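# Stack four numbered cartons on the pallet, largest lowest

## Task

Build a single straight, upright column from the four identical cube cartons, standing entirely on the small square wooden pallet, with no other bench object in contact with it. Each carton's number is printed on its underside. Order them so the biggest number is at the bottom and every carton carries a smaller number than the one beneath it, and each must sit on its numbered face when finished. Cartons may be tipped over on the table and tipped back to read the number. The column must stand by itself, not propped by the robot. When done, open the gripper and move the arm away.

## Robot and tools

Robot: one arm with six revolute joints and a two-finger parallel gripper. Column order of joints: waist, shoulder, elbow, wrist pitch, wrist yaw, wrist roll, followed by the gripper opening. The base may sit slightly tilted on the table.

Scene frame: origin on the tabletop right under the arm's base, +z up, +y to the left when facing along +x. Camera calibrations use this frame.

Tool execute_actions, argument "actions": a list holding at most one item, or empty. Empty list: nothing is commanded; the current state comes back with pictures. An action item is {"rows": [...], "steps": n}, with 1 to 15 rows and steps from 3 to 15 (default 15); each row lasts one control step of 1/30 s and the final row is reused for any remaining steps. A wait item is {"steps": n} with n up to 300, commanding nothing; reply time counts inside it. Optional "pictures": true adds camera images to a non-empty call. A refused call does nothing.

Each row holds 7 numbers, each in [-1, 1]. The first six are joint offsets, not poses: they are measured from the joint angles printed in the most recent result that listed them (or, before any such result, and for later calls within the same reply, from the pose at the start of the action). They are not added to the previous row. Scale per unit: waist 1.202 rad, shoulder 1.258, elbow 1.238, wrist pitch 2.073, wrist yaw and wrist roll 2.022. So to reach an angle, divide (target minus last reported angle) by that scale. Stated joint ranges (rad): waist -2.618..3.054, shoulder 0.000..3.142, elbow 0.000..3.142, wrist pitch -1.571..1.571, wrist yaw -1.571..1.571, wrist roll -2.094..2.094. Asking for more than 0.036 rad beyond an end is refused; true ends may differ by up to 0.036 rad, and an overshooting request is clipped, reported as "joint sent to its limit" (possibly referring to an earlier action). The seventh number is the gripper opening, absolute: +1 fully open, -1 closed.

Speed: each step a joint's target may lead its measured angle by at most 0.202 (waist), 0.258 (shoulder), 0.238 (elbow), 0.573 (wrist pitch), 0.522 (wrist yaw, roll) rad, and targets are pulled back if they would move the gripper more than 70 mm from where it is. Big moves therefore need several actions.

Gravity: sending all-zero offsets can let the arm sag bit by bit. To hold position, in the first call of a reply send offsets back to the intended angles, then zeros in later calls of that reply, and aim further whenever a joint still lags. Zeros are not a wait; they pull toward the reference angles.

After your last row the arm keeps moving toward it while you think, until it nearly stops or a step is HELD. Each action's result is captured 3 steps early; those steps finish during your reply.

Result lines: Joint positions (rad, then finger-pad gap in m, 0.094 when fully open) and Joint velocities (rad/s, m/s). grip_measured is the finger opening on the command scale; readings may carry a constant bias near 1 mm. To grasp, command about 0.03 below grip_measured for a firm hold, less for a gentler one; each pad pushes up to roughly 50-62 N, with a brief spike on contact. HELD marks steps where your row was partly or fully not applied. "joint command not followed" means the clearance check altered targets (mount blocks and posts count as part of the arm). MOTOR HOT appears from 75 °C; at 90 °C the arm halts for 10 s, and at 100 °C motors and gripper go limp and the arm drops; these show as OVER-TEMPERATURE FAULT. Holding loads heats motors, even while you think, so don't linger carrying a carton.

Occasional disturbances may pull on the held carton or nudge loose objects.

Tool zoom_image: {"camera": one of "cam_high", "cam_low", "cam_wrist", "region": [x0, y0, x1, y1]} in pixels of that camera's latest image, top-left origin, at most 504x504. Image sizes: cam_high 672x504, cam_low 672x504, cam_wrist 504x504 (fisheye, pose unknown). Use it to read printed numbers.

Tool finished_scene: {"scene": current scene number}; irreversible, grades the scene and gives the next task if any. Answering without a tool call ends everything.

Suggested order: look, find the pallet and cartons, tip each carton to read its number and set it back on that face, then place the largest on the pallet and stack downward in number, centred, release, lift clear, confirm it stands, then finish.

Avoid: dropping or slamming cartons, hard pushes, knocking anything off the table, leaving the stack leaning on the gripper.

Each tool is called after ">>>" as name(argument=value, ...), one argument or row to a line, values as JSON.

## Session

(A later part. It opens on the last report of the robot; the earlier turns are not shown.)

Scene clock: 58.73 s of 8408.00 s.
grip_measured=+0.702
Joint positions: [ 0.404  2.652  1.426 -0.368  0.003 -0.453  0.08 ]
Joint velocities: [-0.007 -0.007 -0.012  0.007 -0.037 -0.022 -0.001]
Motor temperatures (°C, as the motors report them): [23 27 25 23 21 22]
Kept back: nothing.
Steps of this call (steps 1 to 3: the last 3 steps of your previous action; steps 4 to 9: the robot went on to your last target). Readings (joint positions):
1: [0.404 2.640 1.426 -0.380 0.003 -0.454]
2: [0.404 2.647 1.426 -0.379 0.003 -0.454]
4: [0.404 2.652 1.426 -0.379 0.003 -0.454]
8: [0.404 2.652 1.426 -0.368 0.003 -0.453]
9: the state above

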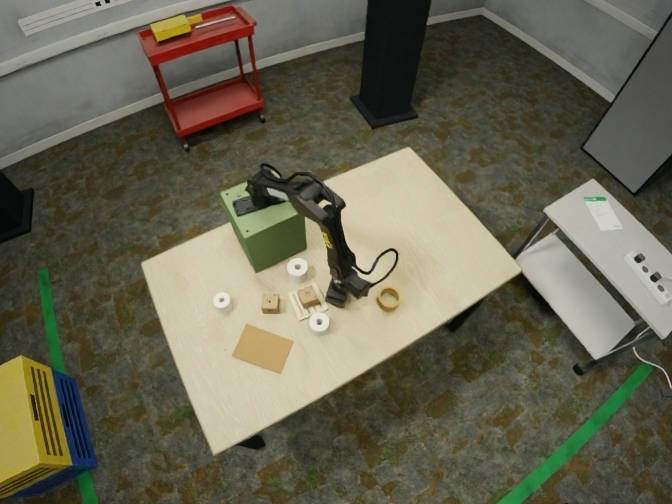

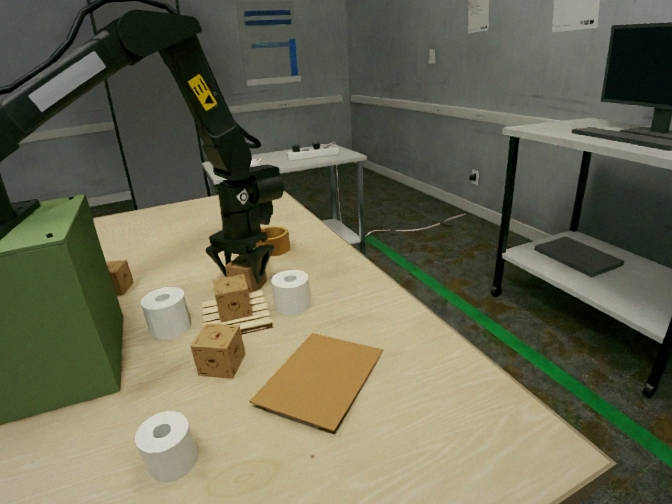

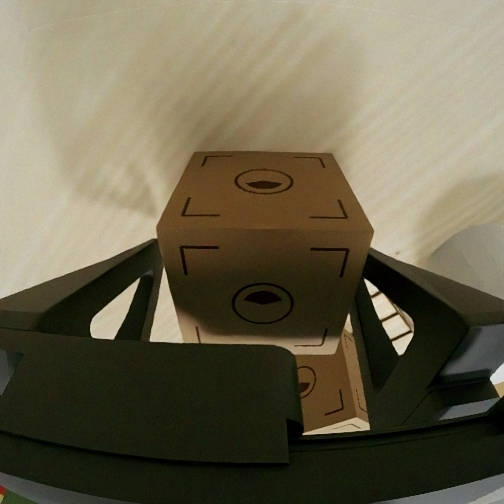

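>>> execute_actions(
  actions=[
    {"rows": [[-0.006,0,0.018,0.016,0,0.003,0.7],[-0.01,0,0.018,0.019,0,0.003,0.7],[-0.011,0,0.018,0.019,0,0.003,0.7],[-0.011,0,0.018,0.019,0,0.003,0.7],[-0.011,0,0.018,0.019,0,0.003,0.65],[-0.011,0,0.018,0.019,0,0.003,0.55],[-0.011,0,0.018,0.019,0,0.003,0.45],[-0.011,0,0.018,0.019,0,0.003,0.36],[-0.011,0,0.018,0.019,0,0.003,0.29],[-0.011,0,0.018,0.019,0,0.003,0.24],[-0.011,0,0.018,0.019,0,0.003,0.19]], "steps": 15},
  ],
  pictures=true,
)

Scene clock: 59.23 s of 8408.00 s.
grip_measured=+0.218
Joint positions: [ 0.398  2.652  1.426 -0.352  0.004 -0.453  0.057]
Joint velocities: [-0.002  0.027  0.012  0.022  0.066  0.022 -0.   ]
Motor temperatures (°C, as the motors report them): [23 27 25 23 21 22]
Steps of this call (steps 1 to 3: the robot went on to your last target; steps 4 to 15: the first 12 steps of this action). Readings (joint positions):
4: [0.404 2.652 1.426 -0.364 0.003 -0.453]
5: [0.404 2.652 1.426 -0.362 0.003 -0.453]
7: [0.403 2.652 1.426 -0.358 0.003 -0.453]
11: [0.399 2.652 1.426 -0.353 0.003 -0.453]
15: the state above

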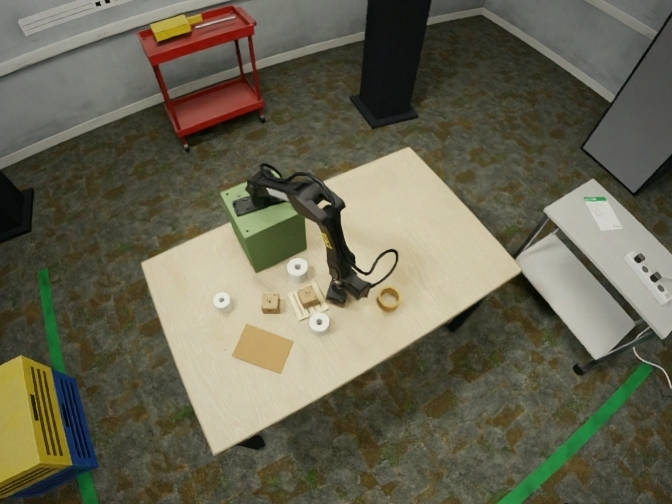

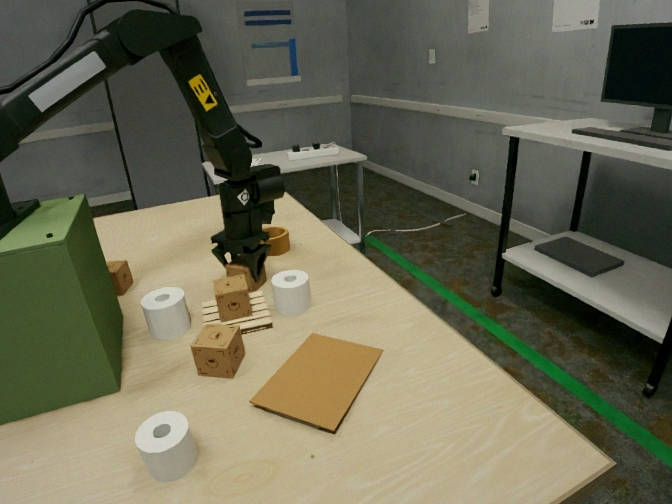

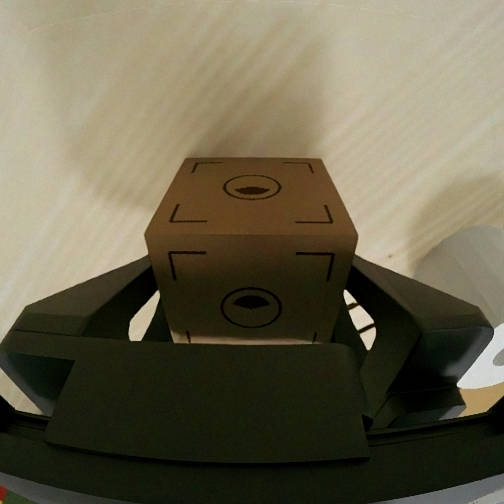

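>>> execute_actions(
  actions=[
    {"rows": [[0,-0.015,0.01,-0.008,0,0,0.19],[0,-0.04,0,-0.02,0,0,0.19],[0,-0.075,-0.012,-0.035,0,0,0.19],[0,-0.115,-0.028,-0.052,0,0,0.19],[0,-0.16,-0.048,-0.07,0,0,0.19],[0,-0.205,-0.072,-0.082,0,0,0.19],[0,-0.25,-0.1,-0.09,0,0.02,0.19],[0,-0.29,-0.135,-0.09,0.02,0.06,0.19],[-0.01,-0.32,-0.17,-0.088,0.06,0.11,0.19],[-0.025,-0.345,-0.205,-0.082,0.12,0.16,0.19],[-0.045,-0.36,-0.24,-0.075,0.2,0.21,0.19],[-0.06,-0.37,-0.268,-0.068,0.28,0.25,0.19],[-0.072,-0.3735,-0.288,-0.062,0.36,0.275,0.19],[-0.078,-0.3735,-0.3,-0.058,0.44,0.29,0.19],[-0.08,-0.3735,-0.303,-0.055,0.51,0.293,0.19]], "steps": 15},
  ],
)

>>> execute_actions(
  actions=[
    {"steps": 13},
  ],
  pictures=true,
)

Scene clock: 59.90 s of 8408.00 s.
grip_measured=+0.218
Joint positions: [ 0.385  2.21   1.195 -0.473  0.187 -0.23   0.057]
Joint velocities: [-0.295 -1.092 -0.735 -0.051  2.161  1.663  0.   ]
Motor temperatures (°C, as the motors report them): [23 28 25 23 21 22]
Steps of this call (steps 1 to 3: the last 3 steps of your previous action; steps 4 to 8: the robot went on to your last target; steps 9 to 20: the first 12 steps of this action). Readings (joint positions):
9: [0.398 2.652 1.426 -0.351 0.004 -0.453]
10: [0.398 2.650 1.426 -0.354 0.004 -0.453]
12: [0.398 2.625 1.416 -0.376 0.004 -0.453]
16: [0.398 2.436 1.318 -0.458 0.009 -0.429]
20: the state above

Scene clock: 60.33 s of 8408.00 s.
grip_measured=+0.218
Joint positions: [ 0.293  2.184  1.052 -0.477  0.946  0.104  0.057]
Joint velocities: [-0.002 -0.002  0.007 -0.095  0.286  0.11   0.   ]
Motor temperatures (°C, as the motors report them): [23 28 25 23 21 22]
Kept back: nothing.
Steps of this call (steps 1 to 3: the last 3 steps of your previous action; steps 4 to 13: the robot went on to your last target). Readings (joint positions):
1: [0.372 2.181 1.171 -0.471 0.267 -0.177]
2: [0.356 2.167 1.149 -0.467 0.351 -0.127]
4: [0.323 2.166 1.107 -0.460 0.545 -0.035]
8: [0.289 2.182 1.054 -0.476 0.826 0.061]
13: the state above

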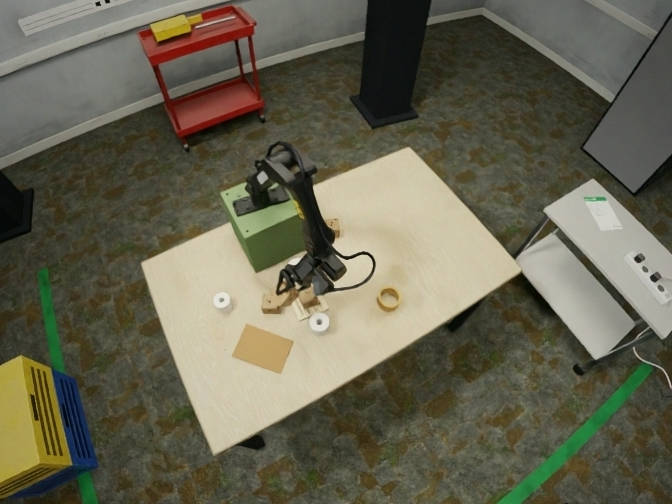

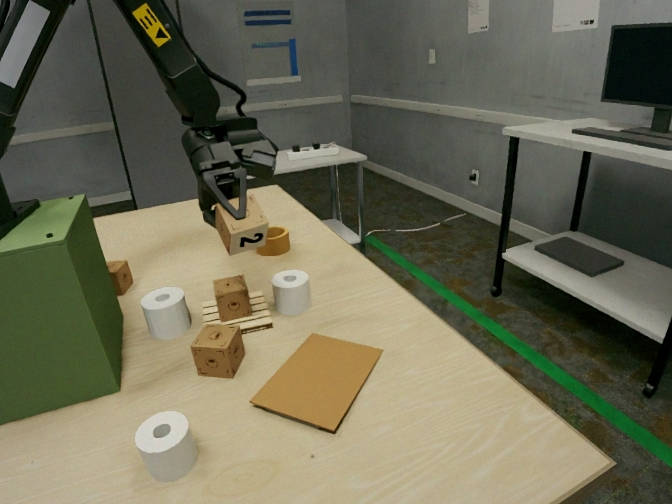

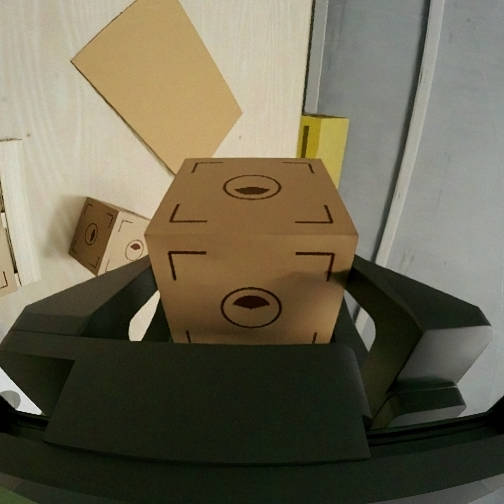

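>>> zoom_image(
  camera="cam_low",
  region=[200, 180, 300, 270],
)

Region (200, 180, 300, 270) of cam_low's 672x504 image, scaled by 5.040, with more detail than that image has; it fills the top 454 rows of this view, and the rest is white.

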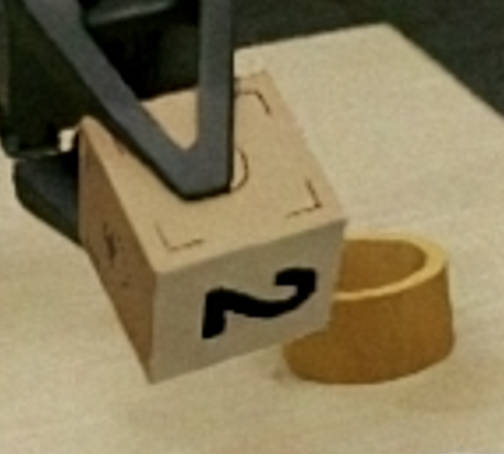

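>>> execute_actions(
  actions=[
    {"rows": [[0.01,0,0,0,0,0.018,0.19],[0.03,0,0,0,-0.03,0.018,0.19],[0.06,0,0,0,-0.07,0.018,0.19],[0.095,0,0,0,-0.115,0.018,0.19],[0.135,0,0,0,-0.165,0.018,0.19],[0.175,0,0,0,-0.215,0.018,0.19],[0.215,0,0,0,-0.265,0.018,0.19],[0.255,0,0,0,-0.315,0.018,0.19],[0.29,0,0,0.005,-0.36,0.018,0.19],[0.32,0,0.005,0.01,-0.4,0.018,0.19],[0.345,0.01,0.01,0.02,-0.43,0.018,0.19],[0.362,0.025,0.015,0.03,-0.45,0.018,0.19],[0.373,0.045,0.02,0.042,-0.462,0.018,0.19],[0.378,0.07,0.025,0.056,-0.468,0.018,0.19],[0.38,0.1,0.03,0.072,-0.47,0.018,0.19]], "steps": 15},
  ],
)

>>> execute_actions(
  actions=[
    {"steps": 10},
  ],
)

Scene clock: 60.97 s of 8408.00 s.
grip_measured=+0.218
Joint positions: [ 0.651  2.185  1.052 -0.464  0.387  0.126  0.057]
Joint velocities: [ 1.136  0.046  0.007  0.33  -2.132 -0.037  0.001]
Motor temperatures (°C, as the motors report them): [23 27 25 23 21 22]
Steps of this call (steps 1 to 7: the robot went on to your last target; steps 8 to 19: the first 12 steps of this action). Readings (joint positions):
8: [0.293 2.184 1.052 -0.477 0.981 0.121]
9: [0.296 2.184 1.052 -0.477 0.963 0.122]
11: [0.321 2.184 1.052 -0.477 0.895 0.125]
15: [0.474 2.184 1.052 -0.477 0.665 0.126]
19: the state above

Scene clock: 61.30 s of 8408.00 s.
grip_measured=+0.218
Joint positions: [ 0.76   2.316  1.072 -0.368  0.031  0.131  0.057]
Joint velocities: [-0.081 -0.002  0.002  0.051 -0.168 -0.066  0.   ]
Motor temperatures (°C, as the motors report them): [23 27 25 23 21 22]
Kept back: nothing.
Steps of this call (steps 1 to 3: the last 3 steps of your previous action; steps 4 to 10: the robot went on to your last target). Readings (joint positions):
1: [0.689 2.191 1.053 -0.452 0.314 0.127]
2: [0.722 2.204 1.057 -0.437 0.246 0.127]
4: [0.764 2.251 1.070 -0.396 0.144 0.127]
8: [0.767 2.313 1.072 -0.368 0.048 0.129]
10: the state above

>>> execute_actions(
  actions=[
    {"rows": [[-0.008,0.005,0.015,0.025,-0.017,0,0.19],[-0.008,0.014,0.017,0.033,-0.017,0,0.19],[-0.008,0.027,0.019,0.042,-0.017,0,0.19],[-0.008,0.043,0.021,0.052,-0.017,0,0.19],[-0.008,0.061,0.023,0.062,-0.017,0,0.19],[-0.008,0.079,0.026,0.072,-0.017,0,0.19],[-0.008,0.097,0.028,0.081,-0.017,0,0.19],[-0.008,0.114,0.03,0.09,-0.017,0,0.19],[-0.008,0.129,0.032,0.097,-0.017,0,0.19],[-0.008,0.141,0.033,0.103,-0.017,0,0.19],[-0.008,0.15,0.034,0.107,-0.017,0,0.19],[-0.008,0.155,0.035,0.109,-0.017,0,0.19],[-0.008,0.157,0.035,0.11,-0.017,0,0.19]], "steps": 15},
  ],
)

>>> execute_actions(
  actions=[
    {"steps": 8},
  ],
)

Scene clock: 61.83 s of 8408.00 s.
grip_measured=+0.218
Joint positions: [ 0.756  2.486  1.091 -0.206  0.004  0.132  0.057]
Joint velocities: [ 0.002  0.51   0.017  0.198 -0.007  0.022 -0.001]
Motor temperatures (°C, as the motors report them): [23 27 25 23 21 22]
Steps of this call (steps 1 to 4: the robot went on to your last target; steps 5 to 16: the first 12 steps of this action). Readings (joint positions):
5: [0.756 2.316 1.072 -0.354 0.012 0.132]
6: [0.756 2.316 1.072 -0.350 0.010 0.132]
8: [0.756 2.324 1.072 -0.330 0.008 0.132]
12: [0.756 2.397 1.087 -0.263 0.005 0.132]
16: the state above

Scene clock: 62.10 s of 8408.00 s.
grip_measured=+0.218
Joint positions: [ 0.756  2.518  1.091 -0.175  0.004  0.132  0.057]
Joint velocities: [-0.012  0.002 -0.002  0.037  0.037 -0.037 -0.001]
Motor temperatures (°C, as the motors report them): [23 27 25 23 21 22]
Kept back: nothing.
Steps of this call (steps 1 to 3: the last 3 steps of your previous action; steps 4 to 8: the robot went on to your last target). Readings (joint positions):
1: [0.756 2.501 1.091 -0.200 0.004 0.132]
2: [0.756 2.512 1.091 -0.197 0.004 0.132]
4: [0.756 2.518 1.091 -0.194 0.004 0.132]
8: the state above

>>> execute_actions(
  actions=[
    {"rows": [[0,0.006,0.018,0.02,0,0,0.19],[0,0.012,0.018,0.024,0,0,0.19],[0,0.018,0.018,0.028,0,0,0.19],[0,0.023,0.018,0.031,0,0,0.19],[0,0.027,0.018,0.033,0,0,0.19],[0,0.03,0.018,0.033,0,0,0.19]], "steps": 15},
  ],
  pictures=true,
)

Scene clock: 62.60 s of 8408.00 s.
grip_measured=+0.218
Joint positions: [ 0.756  2.546  1.091 -0.134  0.004  0.132  0.057]
Joint velocities: [ 0.007  0.007 -0.022  0.007 -0.066  0.007 -0.001]
Motor temperatures (°C, as the motors report them): [23 27 25 23 21 22]
Steps of this call (steps 1 to 3: the robot went on to your last target; steps 4 to 15: the first 12 steps of this action). Readings (joint positions):
4: [0.756 2.518 1.091 -0.166 0.004 0.132]
5: [0.756 2.518 1.091 -0.163 0.004 0.132]
7: [0.756 2.520 1.091 -0.155 0.004 0.132]
11: [0.756 2.537 1.091 -0.135 0.004 0.132]
15: the state above

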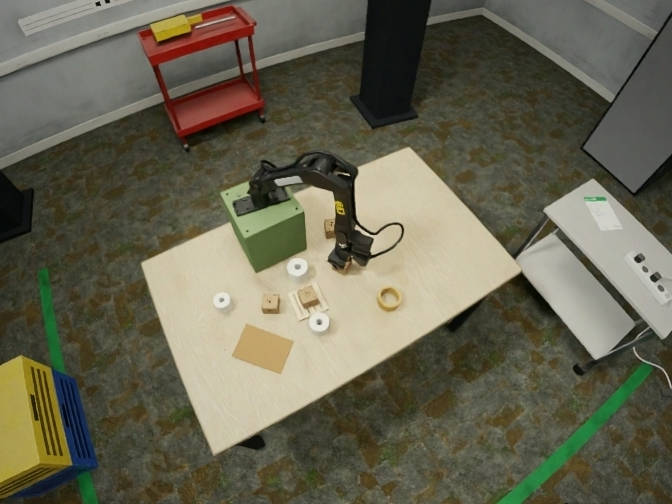

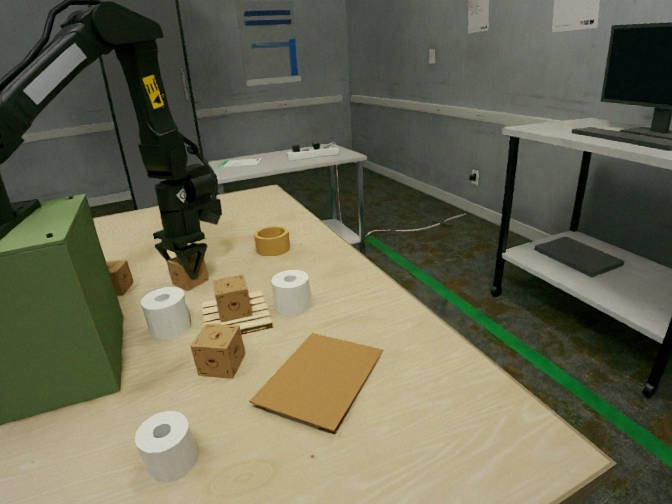

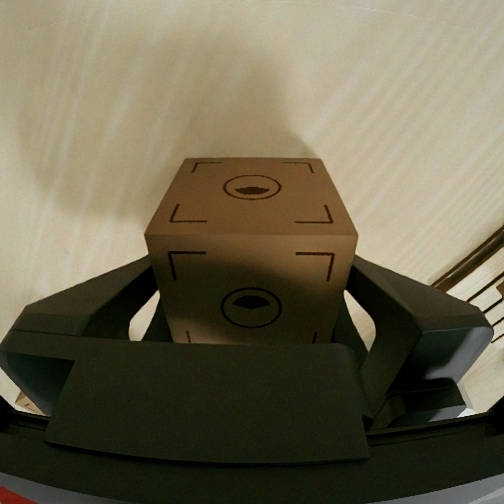

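>>> execute_actions(
  actions=[
    {"rows": [[0,0,0.018,0,0,0,0.45],[0,0,0.018,0,0,0,0.75],[0,0,0.018,0,0,0,1],[0,0,0.018,0,0,0,1],[0,-0.02,0.01,-0.008,0,0,1],[0,-0.05,0,-0.02,0,0,1],[0,-0.09,-0.02,-0.035,0,0,1],[0,-0.13,-0.045,-0.045,0,0,1],[0,-0.17,-0.075,-0.05,0,0,1],[0.01,-0.205,-0.11,-0.048,0,-0.01,1],[0.035,-0.23,-0.145,-0.04,0,-0.025,1],[0.075,-0.243,-0.18,-0.028,0,-0.04,1],[0.125,-0.249,-0.21,-0.012,0,-0.055,1],[0.18,-0.249,-0.232,0.005,0,-0.066,1],[0.24,-0.249,-0.246,0.018,0,-0.066,1]], "steps": 15},
  ],
)

>>> execute_actions(
  actions=[
    {"steps": 3},
  ],
)

Scene clock: 63.17 s of 8408.00 s.
grip_measured=+1.000
Joint positions: [ 0.77   2.306  0.957 -0.181  0.008  0.112  0.094]
Joint velocities: [ 0.398 -1.468 -0.921  0.081  0.11  -0.359  0.   ]
Motor temperatures (°C, as the motors report them): [23 27 25 23 21 22]
Steps of this call (steps 1 to 3: the last 3 steps of your previous action; steps 4 to 5: the robot went on to your last target; steps 6 to 17: the first 12 steps of this action). Readings (joint positions):
6: [0.756 2.546 1.091 -0.131 0.004 0.132]
7: [0.756 2.546 1.091 -0.131 0.004 0.132]
9: [0.756 2.546 1.091 -0.131 0.004 0.132]
13: [0.756 2.503 1.075 -0.159 0.004 0.132]
17: the state above

Scene clock: 63.27 s of 8408.00 s.
grip_measured=+1.000
Joint positions: [ 0.891  2.22   0.867 -0.145  0.019  0.067  0.094]
Joint velocities: [ 1.775 -0.208 -0.701  0.491  0.051 -0.374  0.   ]
Motor temperatures (°C, as the motors report them): [23 27 25 23 21 22]
Kept back: nothing.
Steps of this call (steps 1 to 3: the last 3 steps of your previous action). Readings (joint positions):
1: [0.794 2.263 0.924 -0.175 0.013 0.098]
2: [0.835 2.234 0.893 -0.162 0.017 0.081]
3: the state above

>>> execute_actions(
  actions=[
    {"rows": [[0.15,0.015,-0.07,0.023,-0.008,-0.034,1],[0.18,0.015,-0.07,0.023,-0.008,-0.034,1],[0.215,0.018,-0.07,0.023,-0.008,-0.034,1],[0.25,0.02,-0.07,0.023,-0.008,-0.034,1],[0.28,0.02,-0.07,0.023,-0.008,-0.034,1],[0.305,0.02,-0.07,0.023,-0.008,-0.034,1],[0.325,0.02,-0.07,0.023,-0.008,-0.034,1],[0.337,0.02,-0.07,0.023,-0.008,-0.034,1],[0.344,0.02,-0.07,0.023,-0.008,-0.034,1]], "steps": 15},
  ],
)

>>> execute_actions(
  actions=[
    {"steps": 6},
  ],
  pictures=true,
)

Scene clock: 63.77 s of 8408.00 s.
grip_measured=+1.000
Joint positions: [ 1.314  2.231  0.794 -0.119 -0.002  0.006  0.094]
Joint velocities: [-0.007  0.012 -0.017  0.051  0.154 -0.007  0.   ]
Motor temperatures (°C, as the motors report them): [23 27 25 23 21 22]
Steps of this call (steps 1 to 3: the robot went on to your last target; steps 4 to 15: the first 12 steps of this action). Readings (joint positions):
4: [1.075 2.222 0.808 -0.125 -0.005 0.028]
5: [1.091 2.224 0.800 -0.125 -0.005 0.023]
7: [1.125 2.228 0.794 -0.125 -0.001 0.018]
11: [1.252 2.231 0.794 -0.121 0.003 0.011]
15: the state above

Scene clock: 63.97 s of 8408.00 s.
grip_measured=+1.000
Joint positions: [ 1.312  2.231  0.794 -0.119 -0.002  0.006  0.094]
Joint velocities: [-0.012 -0.017 -0.022 -0.066  0.125 -0.051  0.   ]
Motor temperatures (°C, as the motors report them): [23 27 25 23 21 22]
Kept back: nothing.
Steps of this call (steps 1 to 3: the last 3 steps of your previous action; steps 4 to 6: the robot went on to your last target). Readings (joint positions):
1: [1.313 2.231 0.794 -0.119 -0.002 0.006]
2: [1.312 2.231 0.794 -0.119 -0.002 0.006]
4: [1.312 2.231 0.794 -0.119 -0.002 0.006]
6: the state above

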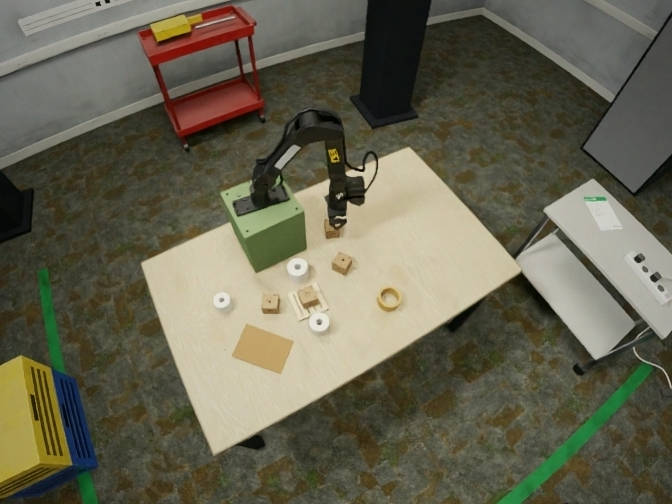

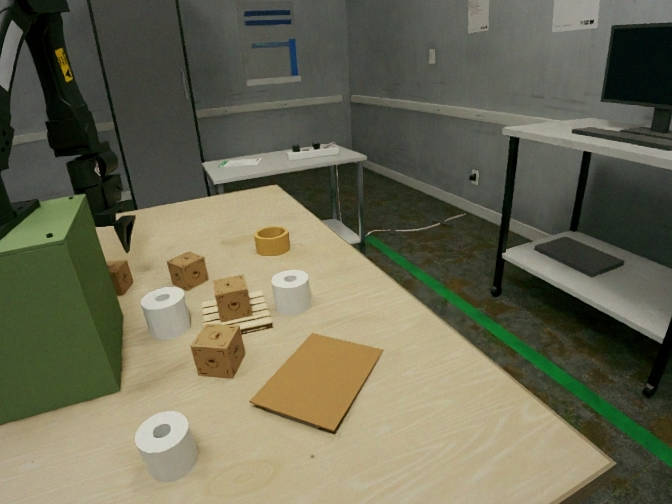

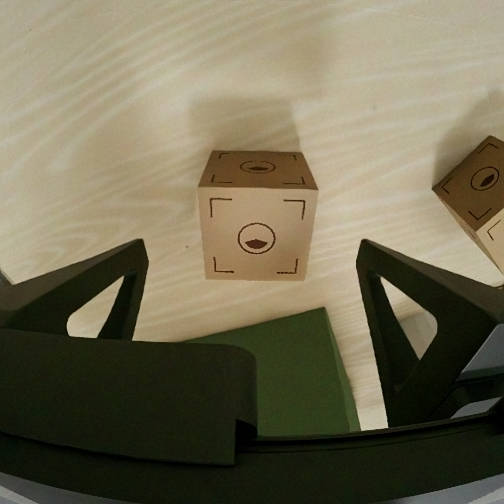

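>>> execute_actions(
  actions=[
    {"rows": [[-0.005,0.005,0,0.008,0,0.005,1],[-0.01,0.014,0,0.014,0,0.01,1],[-0.013,0.028,0,0.022,0,0.012,1],[-0.013,0.045,0,0.032,0,0.012,0.9],[-0.013,0.065,0.004,0.043,0,0.012,0.85],[-0.013,0.086,0.008,0.055,0,0.012,0.8],[-0.013,0.107,0.012,0.067,0,0.012,0.8],[-0.013,0.128,0.016,0.079,0,0.012,0.8],[-0.013,0.148,0.02,0.09,0,0.012,0.8],[-0.013,0.167,0.023,0.1,0,0.012,0.8],[-0.013,0.183,0.025,0.108,0,0.012,0.8],[-0.013,0.196,0.027,0.115,0,0.012,0.8],[-0.013,0.205,0.027,0.119,0,0.012,0.8],[-0.013,0.21,0.027,0.121,0,0.012,0.8],[-0.013,0.212,0.027,0.122,0,0.012,0.8]], "steps": 15},
  ],
)

>>> execute_actions(
  actions=[
    {"steps": 13},
  ],
  pictures=true,
)

Scene clock: 64.70 s of 8408.00 s.
grip_measured=+0.802
Joint positions: [ 1.304  2.433  0.794  0.027 -0.002  0.021  0.085]
Joint velocities: [ 0.002  0.691  0.002  0.374 -0.007 -0.081 -0.   ]
Motor temperatures (°C, as the motors report them): [23 27 25 23 21 22]
Steps of this call (steps 1 to 10: the robot went on to your last target; steps 11 to 22: the first 12 steps of this action). Readings (joint positions):
11: [1.312 2.231 0.794 -0.119 -0.002 0.006]
12: [1.312 2.231 0.794 -0.118 -0.002 0.008]
14: [1.310 2.239 0.794 -0.106 -0.002 0.013]
18: [1.304 2.320 0.794 -0.040 -0.002 0.019]
22: the state above

Scene clock: 65.13 s of 8408.00 s.
grip_measured=+0.802
Joint positions: [ 1.304  2.492  0.807  0.107 -0.002  0.023  0.085]
Joint velocities: [-0.012 -0.002  0.012  0.081  0.022 -0.037  0.   ]
Motor temperatures (°C, as the motors report them): [23 27 25 23 21 22]
Kept back: nothing.
Steps of this call (steps 1 to 3: the last 3 steps of your previous action; steps 4 to 13: the robot went on to your last target). Readings (joint positions):
1: [1.304 2.455 0.794 0.039 -0.002 0.022]
2: [1.304 2.472 0.794 0.049 -0.002 0.022]
4: [1.304 2.490 0.794 0.063 -0.002 0.022]
8: [1.304 2.492 0.799 0.085 -0.002 0.023]
13: the state above

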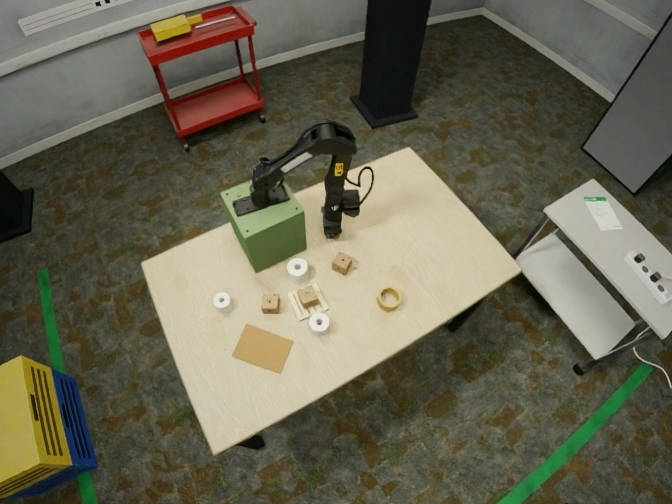

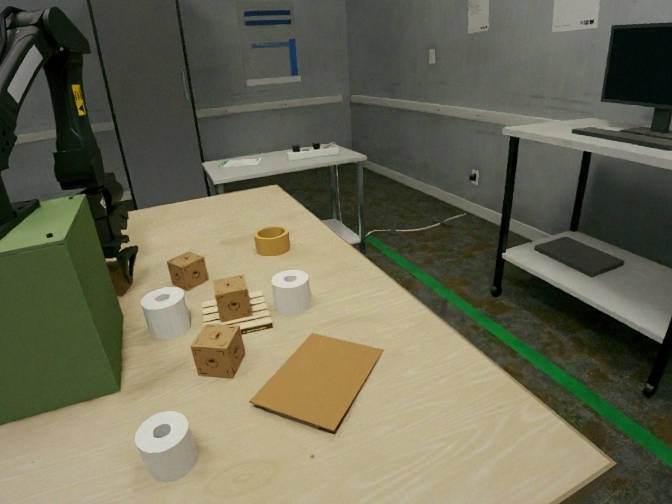

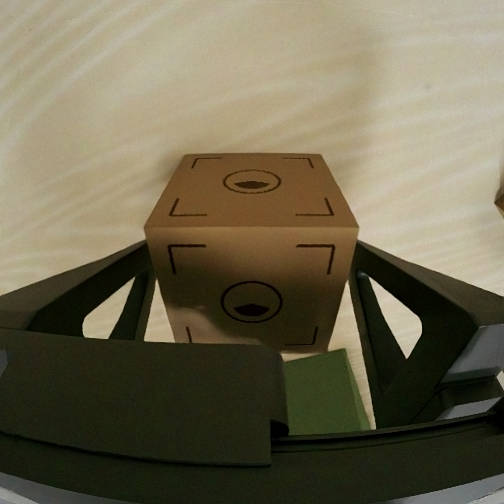

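>>> execute_actions(
  actions=[
    {"rows": [[0,0,0.016,0.015,0,0,0.75],[0,0,0.016,0.016,0,0,0.7],[0,0,0.016,0.016,0,0,0.6],[0,0,0.016,0.016,0,0,0.5],[0,0,0.016,0.016,0,0,0.4],[0,0,0.016,0.016,0,0,0.32],[0,0,0.016,0.016,0,0,0.27],[0,0,0.016,0.016,0,0,0.23],[0,0,0.016,0.016,0,0,0.19]], "steps": 13},
  ],
  pictures=true,
)

Scene clock: 65.53 s of 8408.00 s.
grip_measured=+0.220
Joint positions: [ 1.304  2.492  0.807  0.115 -0.002  0.023  0.057]
Joint velocities: [ 0.007  0.007  0.002 -0.022 -0.022 -0.037 -0.   ]
Motor temperatures (°C, as the motors report them): [23 27 25 23 21 22]
Steps of this call (steps 1 to 2: the robot went on to your last target; steps 3 to 12: the first 10 steps of this action). Readings (joint positions):
3: [1.304 2.492 0.807 0.109 -0.002 0.023]
4: [1.304 2.492 0.807 0.110 -0.002 0.023]
6: [1.304 2.492 0.807 0.112 -0.002 0.023]
10: [1.304 2.492 0.807 0.115 -0.002 0.023]
12: the state above

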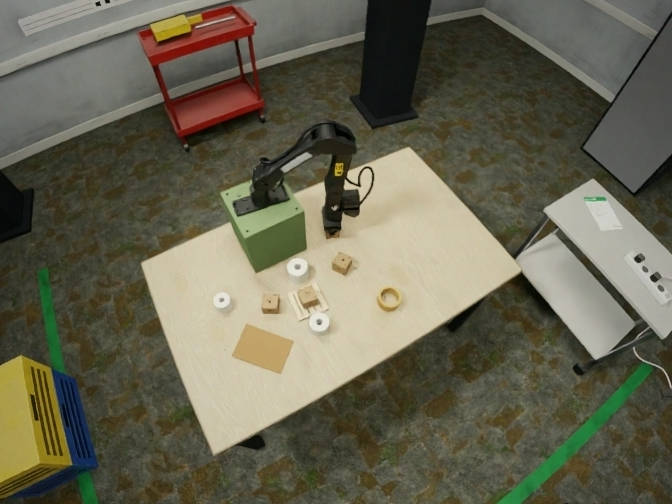

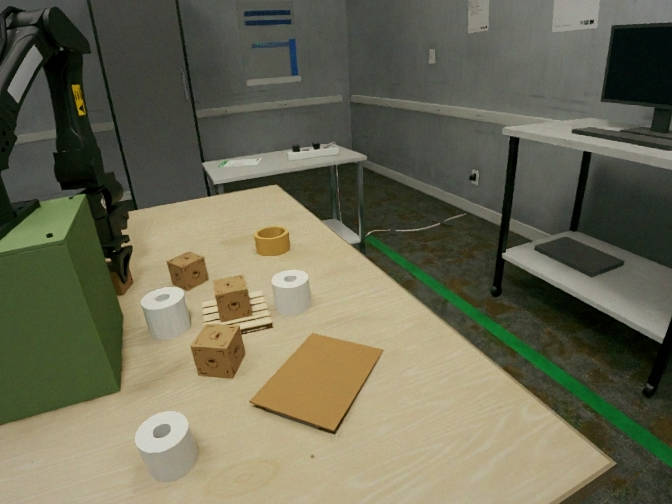

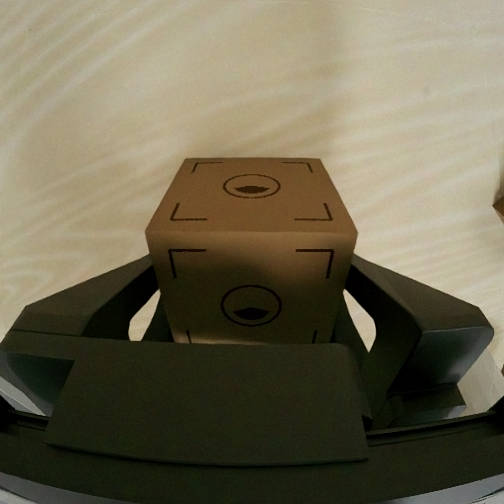

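>>> execute_actions(
  actions=[
    {"rows": [[0,-0.015,0.02,-0.012,0,0,0.19],[0,-0.04,0.028,-0.032,0,0,0.19],[0,-0.075,0.04,-0.06,0,0,0.19],[0,-0.115,0.06,-0.095,0,0,0.19],[0,-0.155,0.085,-0.135,0,0,0.19],[0,-0.19,0.11,-0.175,0,0,0.19],[-0.01,-0.218,0.137,-0.21,0,0.01,0.19],[-0.03,-0.236,0.162,-0.24,0,0.02,0.19],[-0.06,-0.246,0.185,-0.262,0,0.03,0.19],[-0.1,-0.246,0.2,-0.278,0.005,0.04,0.19],[-0.15,-0.246,0.208,-0.285,0.01,0.05,0.19],[-0.205,-0.246,0.21,-0.2875,0.013,0.058,0.19],[-0.265,-0.246,0.21,-0.2875,0.013,0.058,0.19],[-0.325,-0.246,0.21,-0.2875,0.013,0.058,0.19],[-0.385,-0.246,0.21,-0.2875,0.013,0.058,0.19]], "steps": 15},
  ],
)

Scene clock: 66.17 s of 8408.00 s.
grip_measured=+0.220
Joint positions: [ 1.201  2.189  1.048 -0.307 -0.014  0.073  0.057]
Joint velocities: [-1.331 -0.452  0.711 -0.344 -0.066  0.403 -0.001]
Motor temperatures (°C, as the motors report them): [23 27 25 23 21 22]
Steps of this call (steps 1 to 3: the last 3 steps of your previous action; steps 4 to 7: the robot went on to your last target; steps 8 to 19: the first 12 steps of this action). Readings (joint positions):
8: [1.304 2.492 0.807 0.115 -0.002 0.023]
9: [1.304 2.489 0.808 0.106 -0.002 0.023]
11: [1.304 2.459 0.819 0.046 -0.002 0.023]
15: [1.301 2.304 0.908 -0.178 -0.003 0.030]
19: the state above

>>> execute_actions(
  actions=[
    {"rows": [[-0.34,-0.005,0.005,-0.07,0.019,0.033,0.19],[-0.39,-0.005,0.003,-0.07,0.019,0.033,0.19],[-0.445,-0.005,0,-0.07,0.019,0.033,0.19],[-0.505,-0.005,-0.003,-0.07,0.019,0.033,0.19],[-0.565,-0.005,-0.006,-0.07,0.019,0.033,0.19],[-0.625,-0.005,-0.008,-0.07,0.019,0.033,0.19],[-0.68,-0.005,-0.008,-0.07,0.019,0.033,0.19],[-0.73,-0.005,-0.008,-0.07,0.019,0.033,0.19],[-0.775,-0.005,-0.008,-0.068,0.019,0.033,0.19],[-0.81,0,-0.008,-0.064,0.019,0.033,0.19],[-0.838,0.008,-0.008,-0.058,0.019,0.033,0.19],[-0.858,0.018,-0.008,-0.051,0.019,0.033,0.19],[-0.871,0.03,-0.008,-0.044,0.019,0.033,0.19],[-0.878,0.04,-0.008,-0.038,0.019,0.033,0.19],[-0.881,0.048,-0.008,-0.033,0.019,0.033,0.19]], "steps": 15},
  ],
)

>>> execute_actions(
  actions=[
    {"steps": 15},
  ],
  pictures=true,
)

Scene clock: 66.90 s of 8408.00 s.
grip_measured=+0.220
Joint positions: [ 0.215  2.177  1.063 -0.423  0.02   0.133  0.057]
Joint velocities: [-1.643  0.149 -0.002  0.212  0.198 -0.037  0.   ]
Motor temperatures (°C, as the motors report them): [23 27 25 23 21 22]
Steps of this call (steps 1 to 3: the last 3 steps of your previous action; steps 4 to 10: the robot went on to your last target; steps 11 to 22: the first 12 steps of this action). Readings (joint positions):
11: [0.802 2.172 1.079 -0.434 0.037 0.130]
12: [0.800 2.172 1.076 -0.434 0.029 0.130]
14: [0.749 2.172 1.068 -0.434 0.009 0.130]
18: [0.497 2.172 1.063 -0.434 0.004 0.130]
22: the state above

Scene clock: 67.40 s of 8408.00 s.
grip_measured=+0.220
Joint positions: [ 0.14   2.248  1.048 -0.397  0.029  0.136  0.057]
Joint velocities: [ 0.002 -0.002  0.002  0.037 -0.051  0.007 -0.   ]
Motor temperatures (°C, as the motors report them): [23 27 25 23 21 22]
Kept back: nothing.
Steps of this call (steps 1 to 3: the last 3 steps of your previous action; steps 4 to 15: the robot went on to your last target). Readings (joint positions):
1: [0.166 2.184 1.063 -0.416 0.028 0.134]
2: [0.132 2.194 1.063 -0.410 0.035 0.135]
4: [0.106 2.220 1.063 -0.402 0.043 0.136]
8: [0.129 2.247 1.051 -0.399 0.036 0.136]
15: the state above

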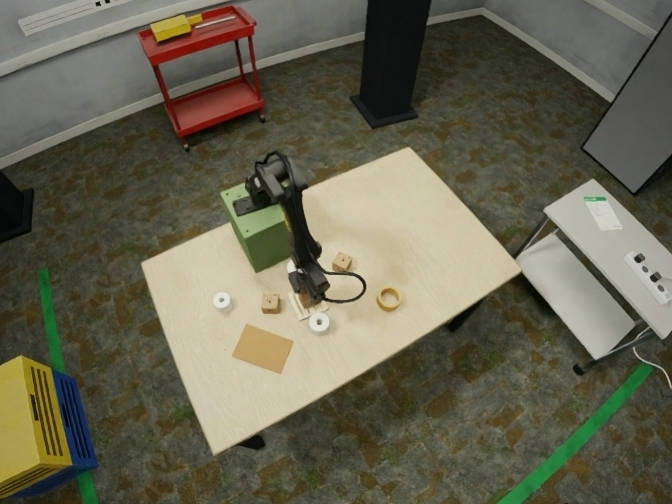

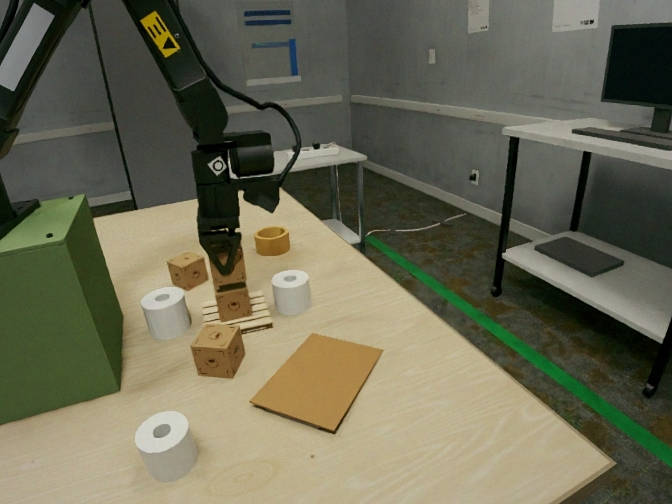

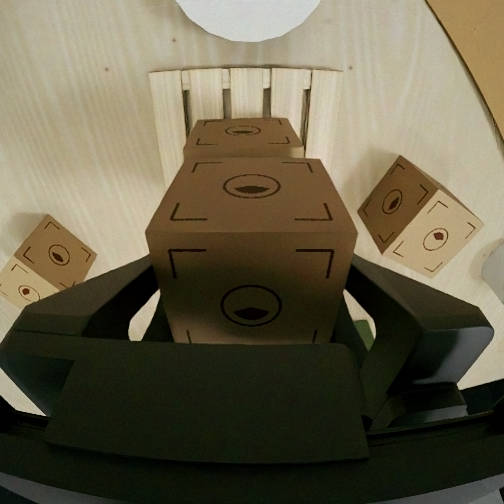

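>>> zoom_image(
  camera="cam_wrist",
  region=[140, 60, 360, 240],
)

>>> zoom_image(
  camera="cam_low",
  region=[180, 230, 290, 340],
)

Region (140, 60, 360, 240) of cam_wrist's 504x504 image, scaled by 2.291, with more detail than that image has; it fills the top 412 rows of this view, and the rest is white.

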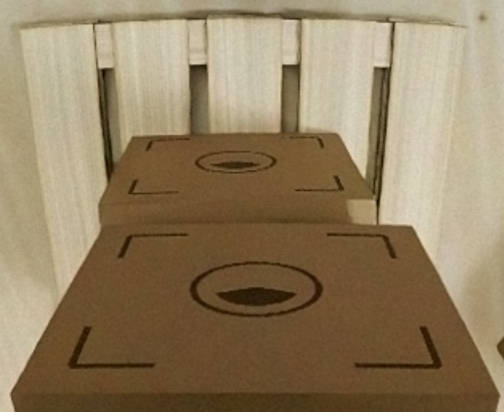

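Region (180, 230, 290, 340) of cam_low's 672x504 image, scaled by 4.582, with more detail than that image has.

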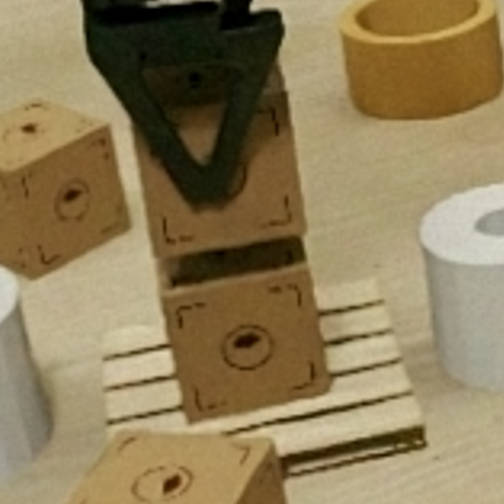

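>>> execute_actions(
  actions=[
    {"rows": [[0.005,0.004,0,0.012,-0.005,-0.006,0.19],[0.01,0.01,0,0.014,-0.009,-0.011,0.19],[0.01,0.016,0,0.017,-0.009,-0.011,0.19],[0.01,0.022,0,0.02,-0.009,-0.011,0.19],[0.01,0.027,0,0.023,-0.009,-0.011,0.19],[0.01,0.03,0,0.025,-0.009,-0.011,0.19]], "steps": 15},
  ],
)

>>> execute_actions(
  actions=[
    {"steps": 4},
  ],
  pictures=true,
)

>>> zoom_image(
  camera="cam_wrist",
  region=[140, 60, 360, 240],
)

Scene clock: 69.40 s of 8408.00 s.
grip_measured=+0.220
Joint positions: [ 0.144  2.277  1.048 -0.374  0.018  0.122  0.057]
Joint velocities: [-0.002 -0.007  0.007 -0.007 -0.022 -0.066 -0.   ]
Motor temperatures (°C, as the motors report them): [23 27 25 23 21 22]
Steps of this call (steps 1 to 15: the robot went on to your last target; steps 16 to 48: nothing new was sent; steps 49 to 60: the first 12 steps of this action). Readings (joint positions):
49: [0.140 2.248 1.048 -0.396 0.028 0.135]
50: [0.140 2.248 1.048 -0.396 0.027 0.132]
52: [0.141 2.249 1.048 -0.392 0.024 0.128]
56: [0.144 2.268 1.048 -0.375 0.020 0.124]
60: the state above

Scene clock: 69.53 s of 8408.00 s.
grip_measured=+0.220
Joint positions: [ 0.144  2.277  1.048 -0.37   0.018  0.121  0.057]
Joint velocities: [ 0.027  0.012  0.002  0.051  0.007 -0.037 -0.   ]
Motor temperatures (°C, as the motors report them): [23 27 25 23 21 22]
Kept back: nothing.
Steps of this call (steps 1 to 3: the last 3 steps of your previous action; step 4: the robot went on to your last target). Readings (joint positions):
1: [0.144 2.277 1.048 -0.373 0.018 0.122]
2: [0.144 2.277 1.048 -0.372 0.018 0.121]
4: the state above

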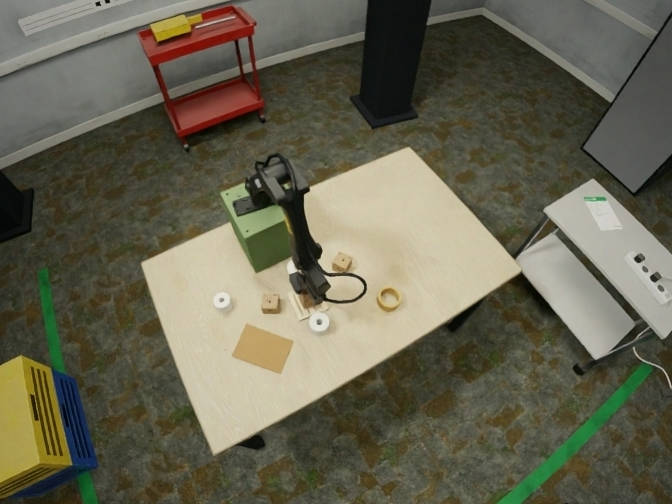

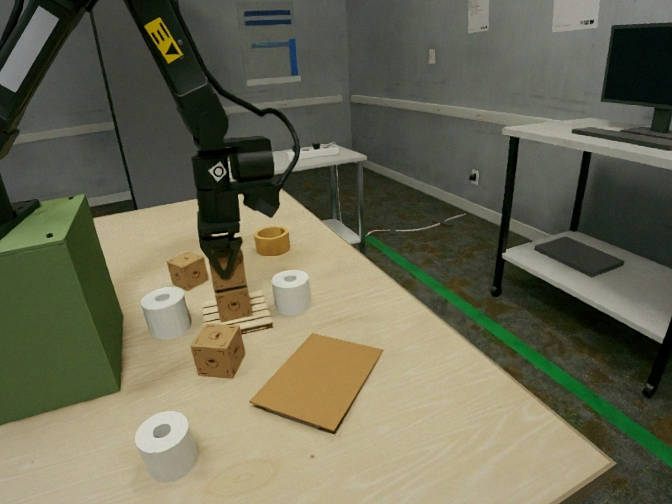

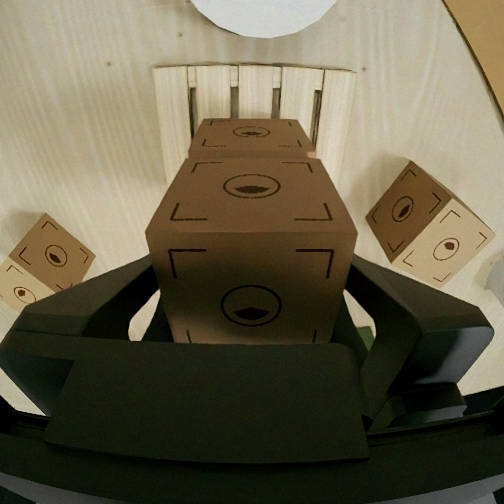

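Region (140, 60, 360, 240) of cam_wrist's 504x504 image, scaled by 2.291, with more detail than that image has; it fills the top 412 rows of this view, and the rest is white.

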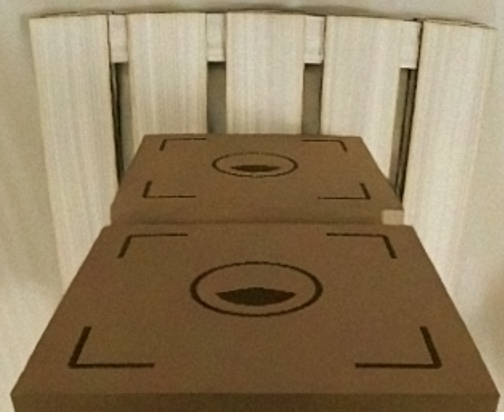

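>>> execute_actions(
  actions=[
    {"rows": [[0.006,0.004,0,0.016,-0.003,-0.003,0.19],[0.006,0.009,0,0.02,-0.003,-0.003,0.19],[0.006,0.014,0,0.023,-0.003,-0.003,0.19],[0.006,0.018,0,0.025,-0.003,-0.003,0.19],[0.006,0.022,0,0.026,-0.003,-0.003,0.19],[0.006,0.025,0,0.026,-0.003,-0.003,0.19],[0.006,0.027,0,0.026,-0.003,-0.003,0.19]], "steps": 15},
  ],
)

>>> execute_actions(
  actions=[
    {"steps": 4},
  ],
  pictures=true,
)

>>> zoom_image(
  camera="cam_wrist",
  region=[140, 60, 360, 240],
)

>>> zoom_image(
  camera="cam_low",
  region=[180, 230, 290, 340],
)

Scene clock: 70.13 s of 8408.00 s.
grip_measured=+0.220
Joint positions: [ 0.144  2.299  1.048 -0.339  0.016  0.121  0.057]
Joint velocities: [-0.007 -0.012 -0.012  0.051  0.051 -0.037 -0.002]
Motor temperatures (°C, as the motors report them): [23 27 25 23 21 22]
Steps of this call (steps 1 to 6: the robot went on to your last target; steps 7 to 18: the first 12 steps of this action). Readings (joint positions):
7: [0.144 2.277 1.048 -0.368 0.017 0.121]
8: [0.144 2.277 1.048 -0.366 0.017 0.121]
10: [0.144 2.277 1.048 -0.359 0.017 0.121]
14: [0.144 2.290 1.048 -0.343 0.017 0.121]
18: the state above

Scene clock: 70.27 s of 8408.00 s.
grip_measured=+0.220
Joint positions: [ 0.144  2.299  1.048 -0.338  0.015  0.121  0.057]
Joint velocities: [ 0.002  0.007  0.002  0.007 -0.066  0.037 -0.   ]
Motor temperatures (°C, as the motors report them): [23 27 25 23 21 22]
Kept back: nothing.
Steps of this call (steps 1 to 3: the last 3 steps of your previous action; step 4: the robot went on to your last target). Readings (joint positions):
1: [0.144 2.299 1.048 -0.338 0.016 0.121]
2: [0.144 2.299 1.048 -0.338 0.015 0.121]
4: the state above

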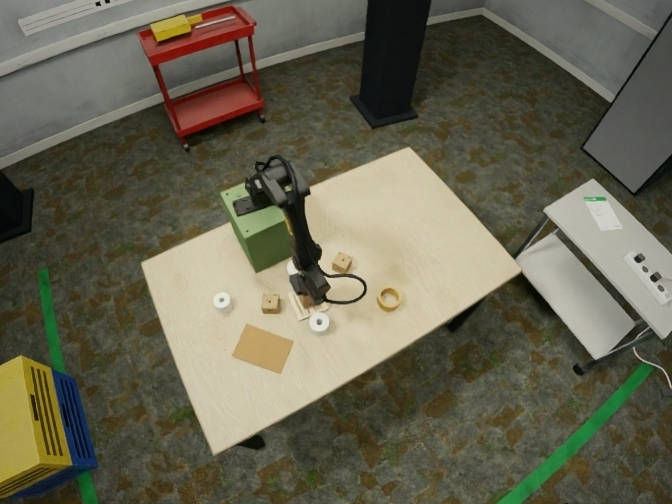

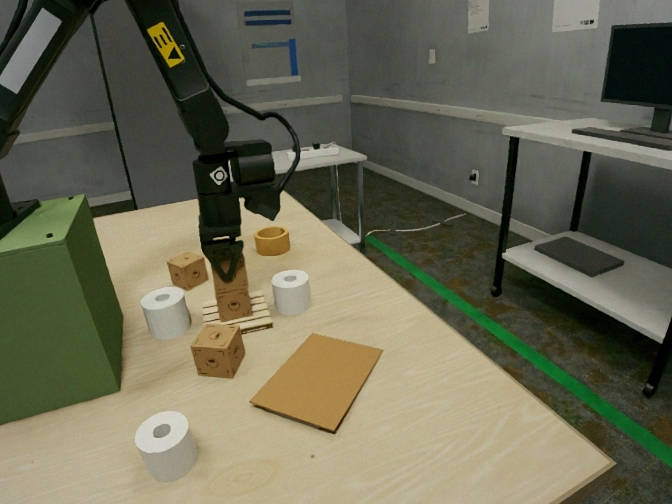

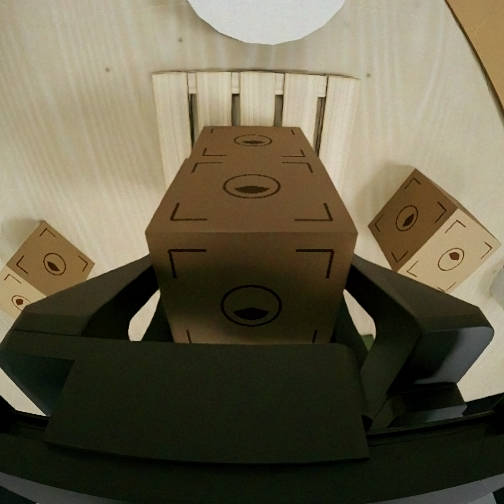

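Region (140, 60, 360, 240) of cam_wrist's 504x504 image, scaled by 2.291, with more detail than that image has; it fills the top 412 rows of this view, and the rest is white.

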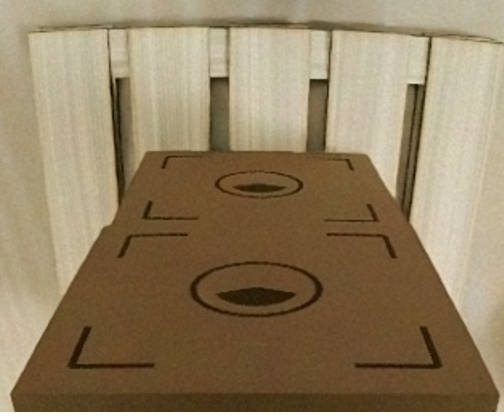

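Region (180, 230, 290, 340) of cam_low's 672x504 image, scaled by 4.582, with more detail than that image has.

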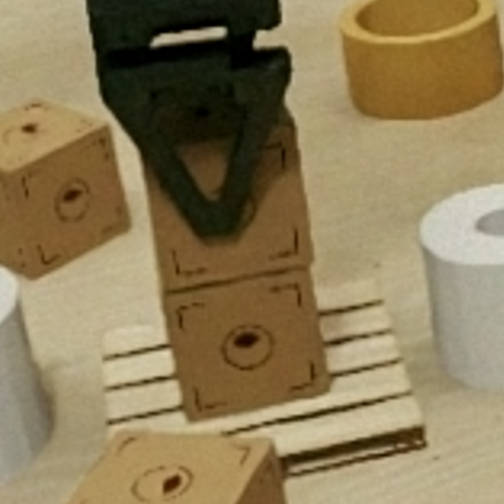

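>>> execute_actions(
  actions=[
    {"rows": [[0,0,0,0,0,0,0.4],[0,0,0,0,0,0,0.65],[0,0,0,0,0,0,0.8],[0,0,0,0,0,0,0.8],[0,-0.02,0,-0.012,0,0,0.8],[0,-0.045,0,-0.03,0,0,0.8],[0,-0.075,0,-0.05,0,0,0.8],[0,-0.105,0,-0.07,0,0,0.8],[0,-0.128,0,-0.085,0,0,0.8],[0,-0.14,-0.005,-0.092,0,0,0.8],[-0.015,-0.145,-0.015,-0.092,0,0,0.8],[-0.045,-0.145,-0.03,-0.088,0,0.005,0.8],[-0.09,-0.145,-0.045,-0.08,0,0.01,0.8],[-0.14,-0.145,-0.06,-0.07,0,0.015,0.8],[-0.195,-0.145,-0.075,-0.06,0,0.017,0.8]], "steps": 15},
  ],
)

>>> execute_actions(
  actions=[
    {"steps": 3},
  ],
)

Scene clock: 70.93 s of 8408.00 s.
grip_measured=+0.798
Joint positions: [ 0.138  2.152  1.048 -0.461  0.014  0.121  0.084]
Joint velocities: [-0.188 -0.72  -0.002 -0.154 -0.095  0.037  0.   ]
Motor temperatures (°C, as the motors report them): [23 27 25 23 21 22]
Steps of this call (steps 1 to 8: the robot went on to your last target; steps 9 to 20: the first 12 steps of this action). Readings (joint positions):
9: [0.144 2.299 1.048 -0.338 0.015 0.121]
10: [0.144 2.299 1.048 -0.338 0.015 0.121]
12: [0.144 2.299 1.048 -0.338 0.015 0.121]
16: [0.144 2.268 1.048 -0.384 0.015 0.121]
20: the state above

Scene clock: 71.03 s of 8408.00 s.
grip_measured=+0.798
Joint positions: [ 0.052  2.111  1.027 -0.454 -0.     0.128  0.084]
Joint velocities: [-1.404 -0.115 -0.374  0.212 -0.081  0.154  0.   ]
Motor temperatures (°C, as the motors report them): [23 27 25 23 21 22]
Kept back: nothing.
Steps of this call (steps 1 to 3: the last 3 steps of your previous action). Readings (joint positions):
1: [0.123 2.131 1.045 -0.463 0.010 0.122]
2: [0.095 2.118 1.038 -0.460 0.004 0.125]
3: the state above


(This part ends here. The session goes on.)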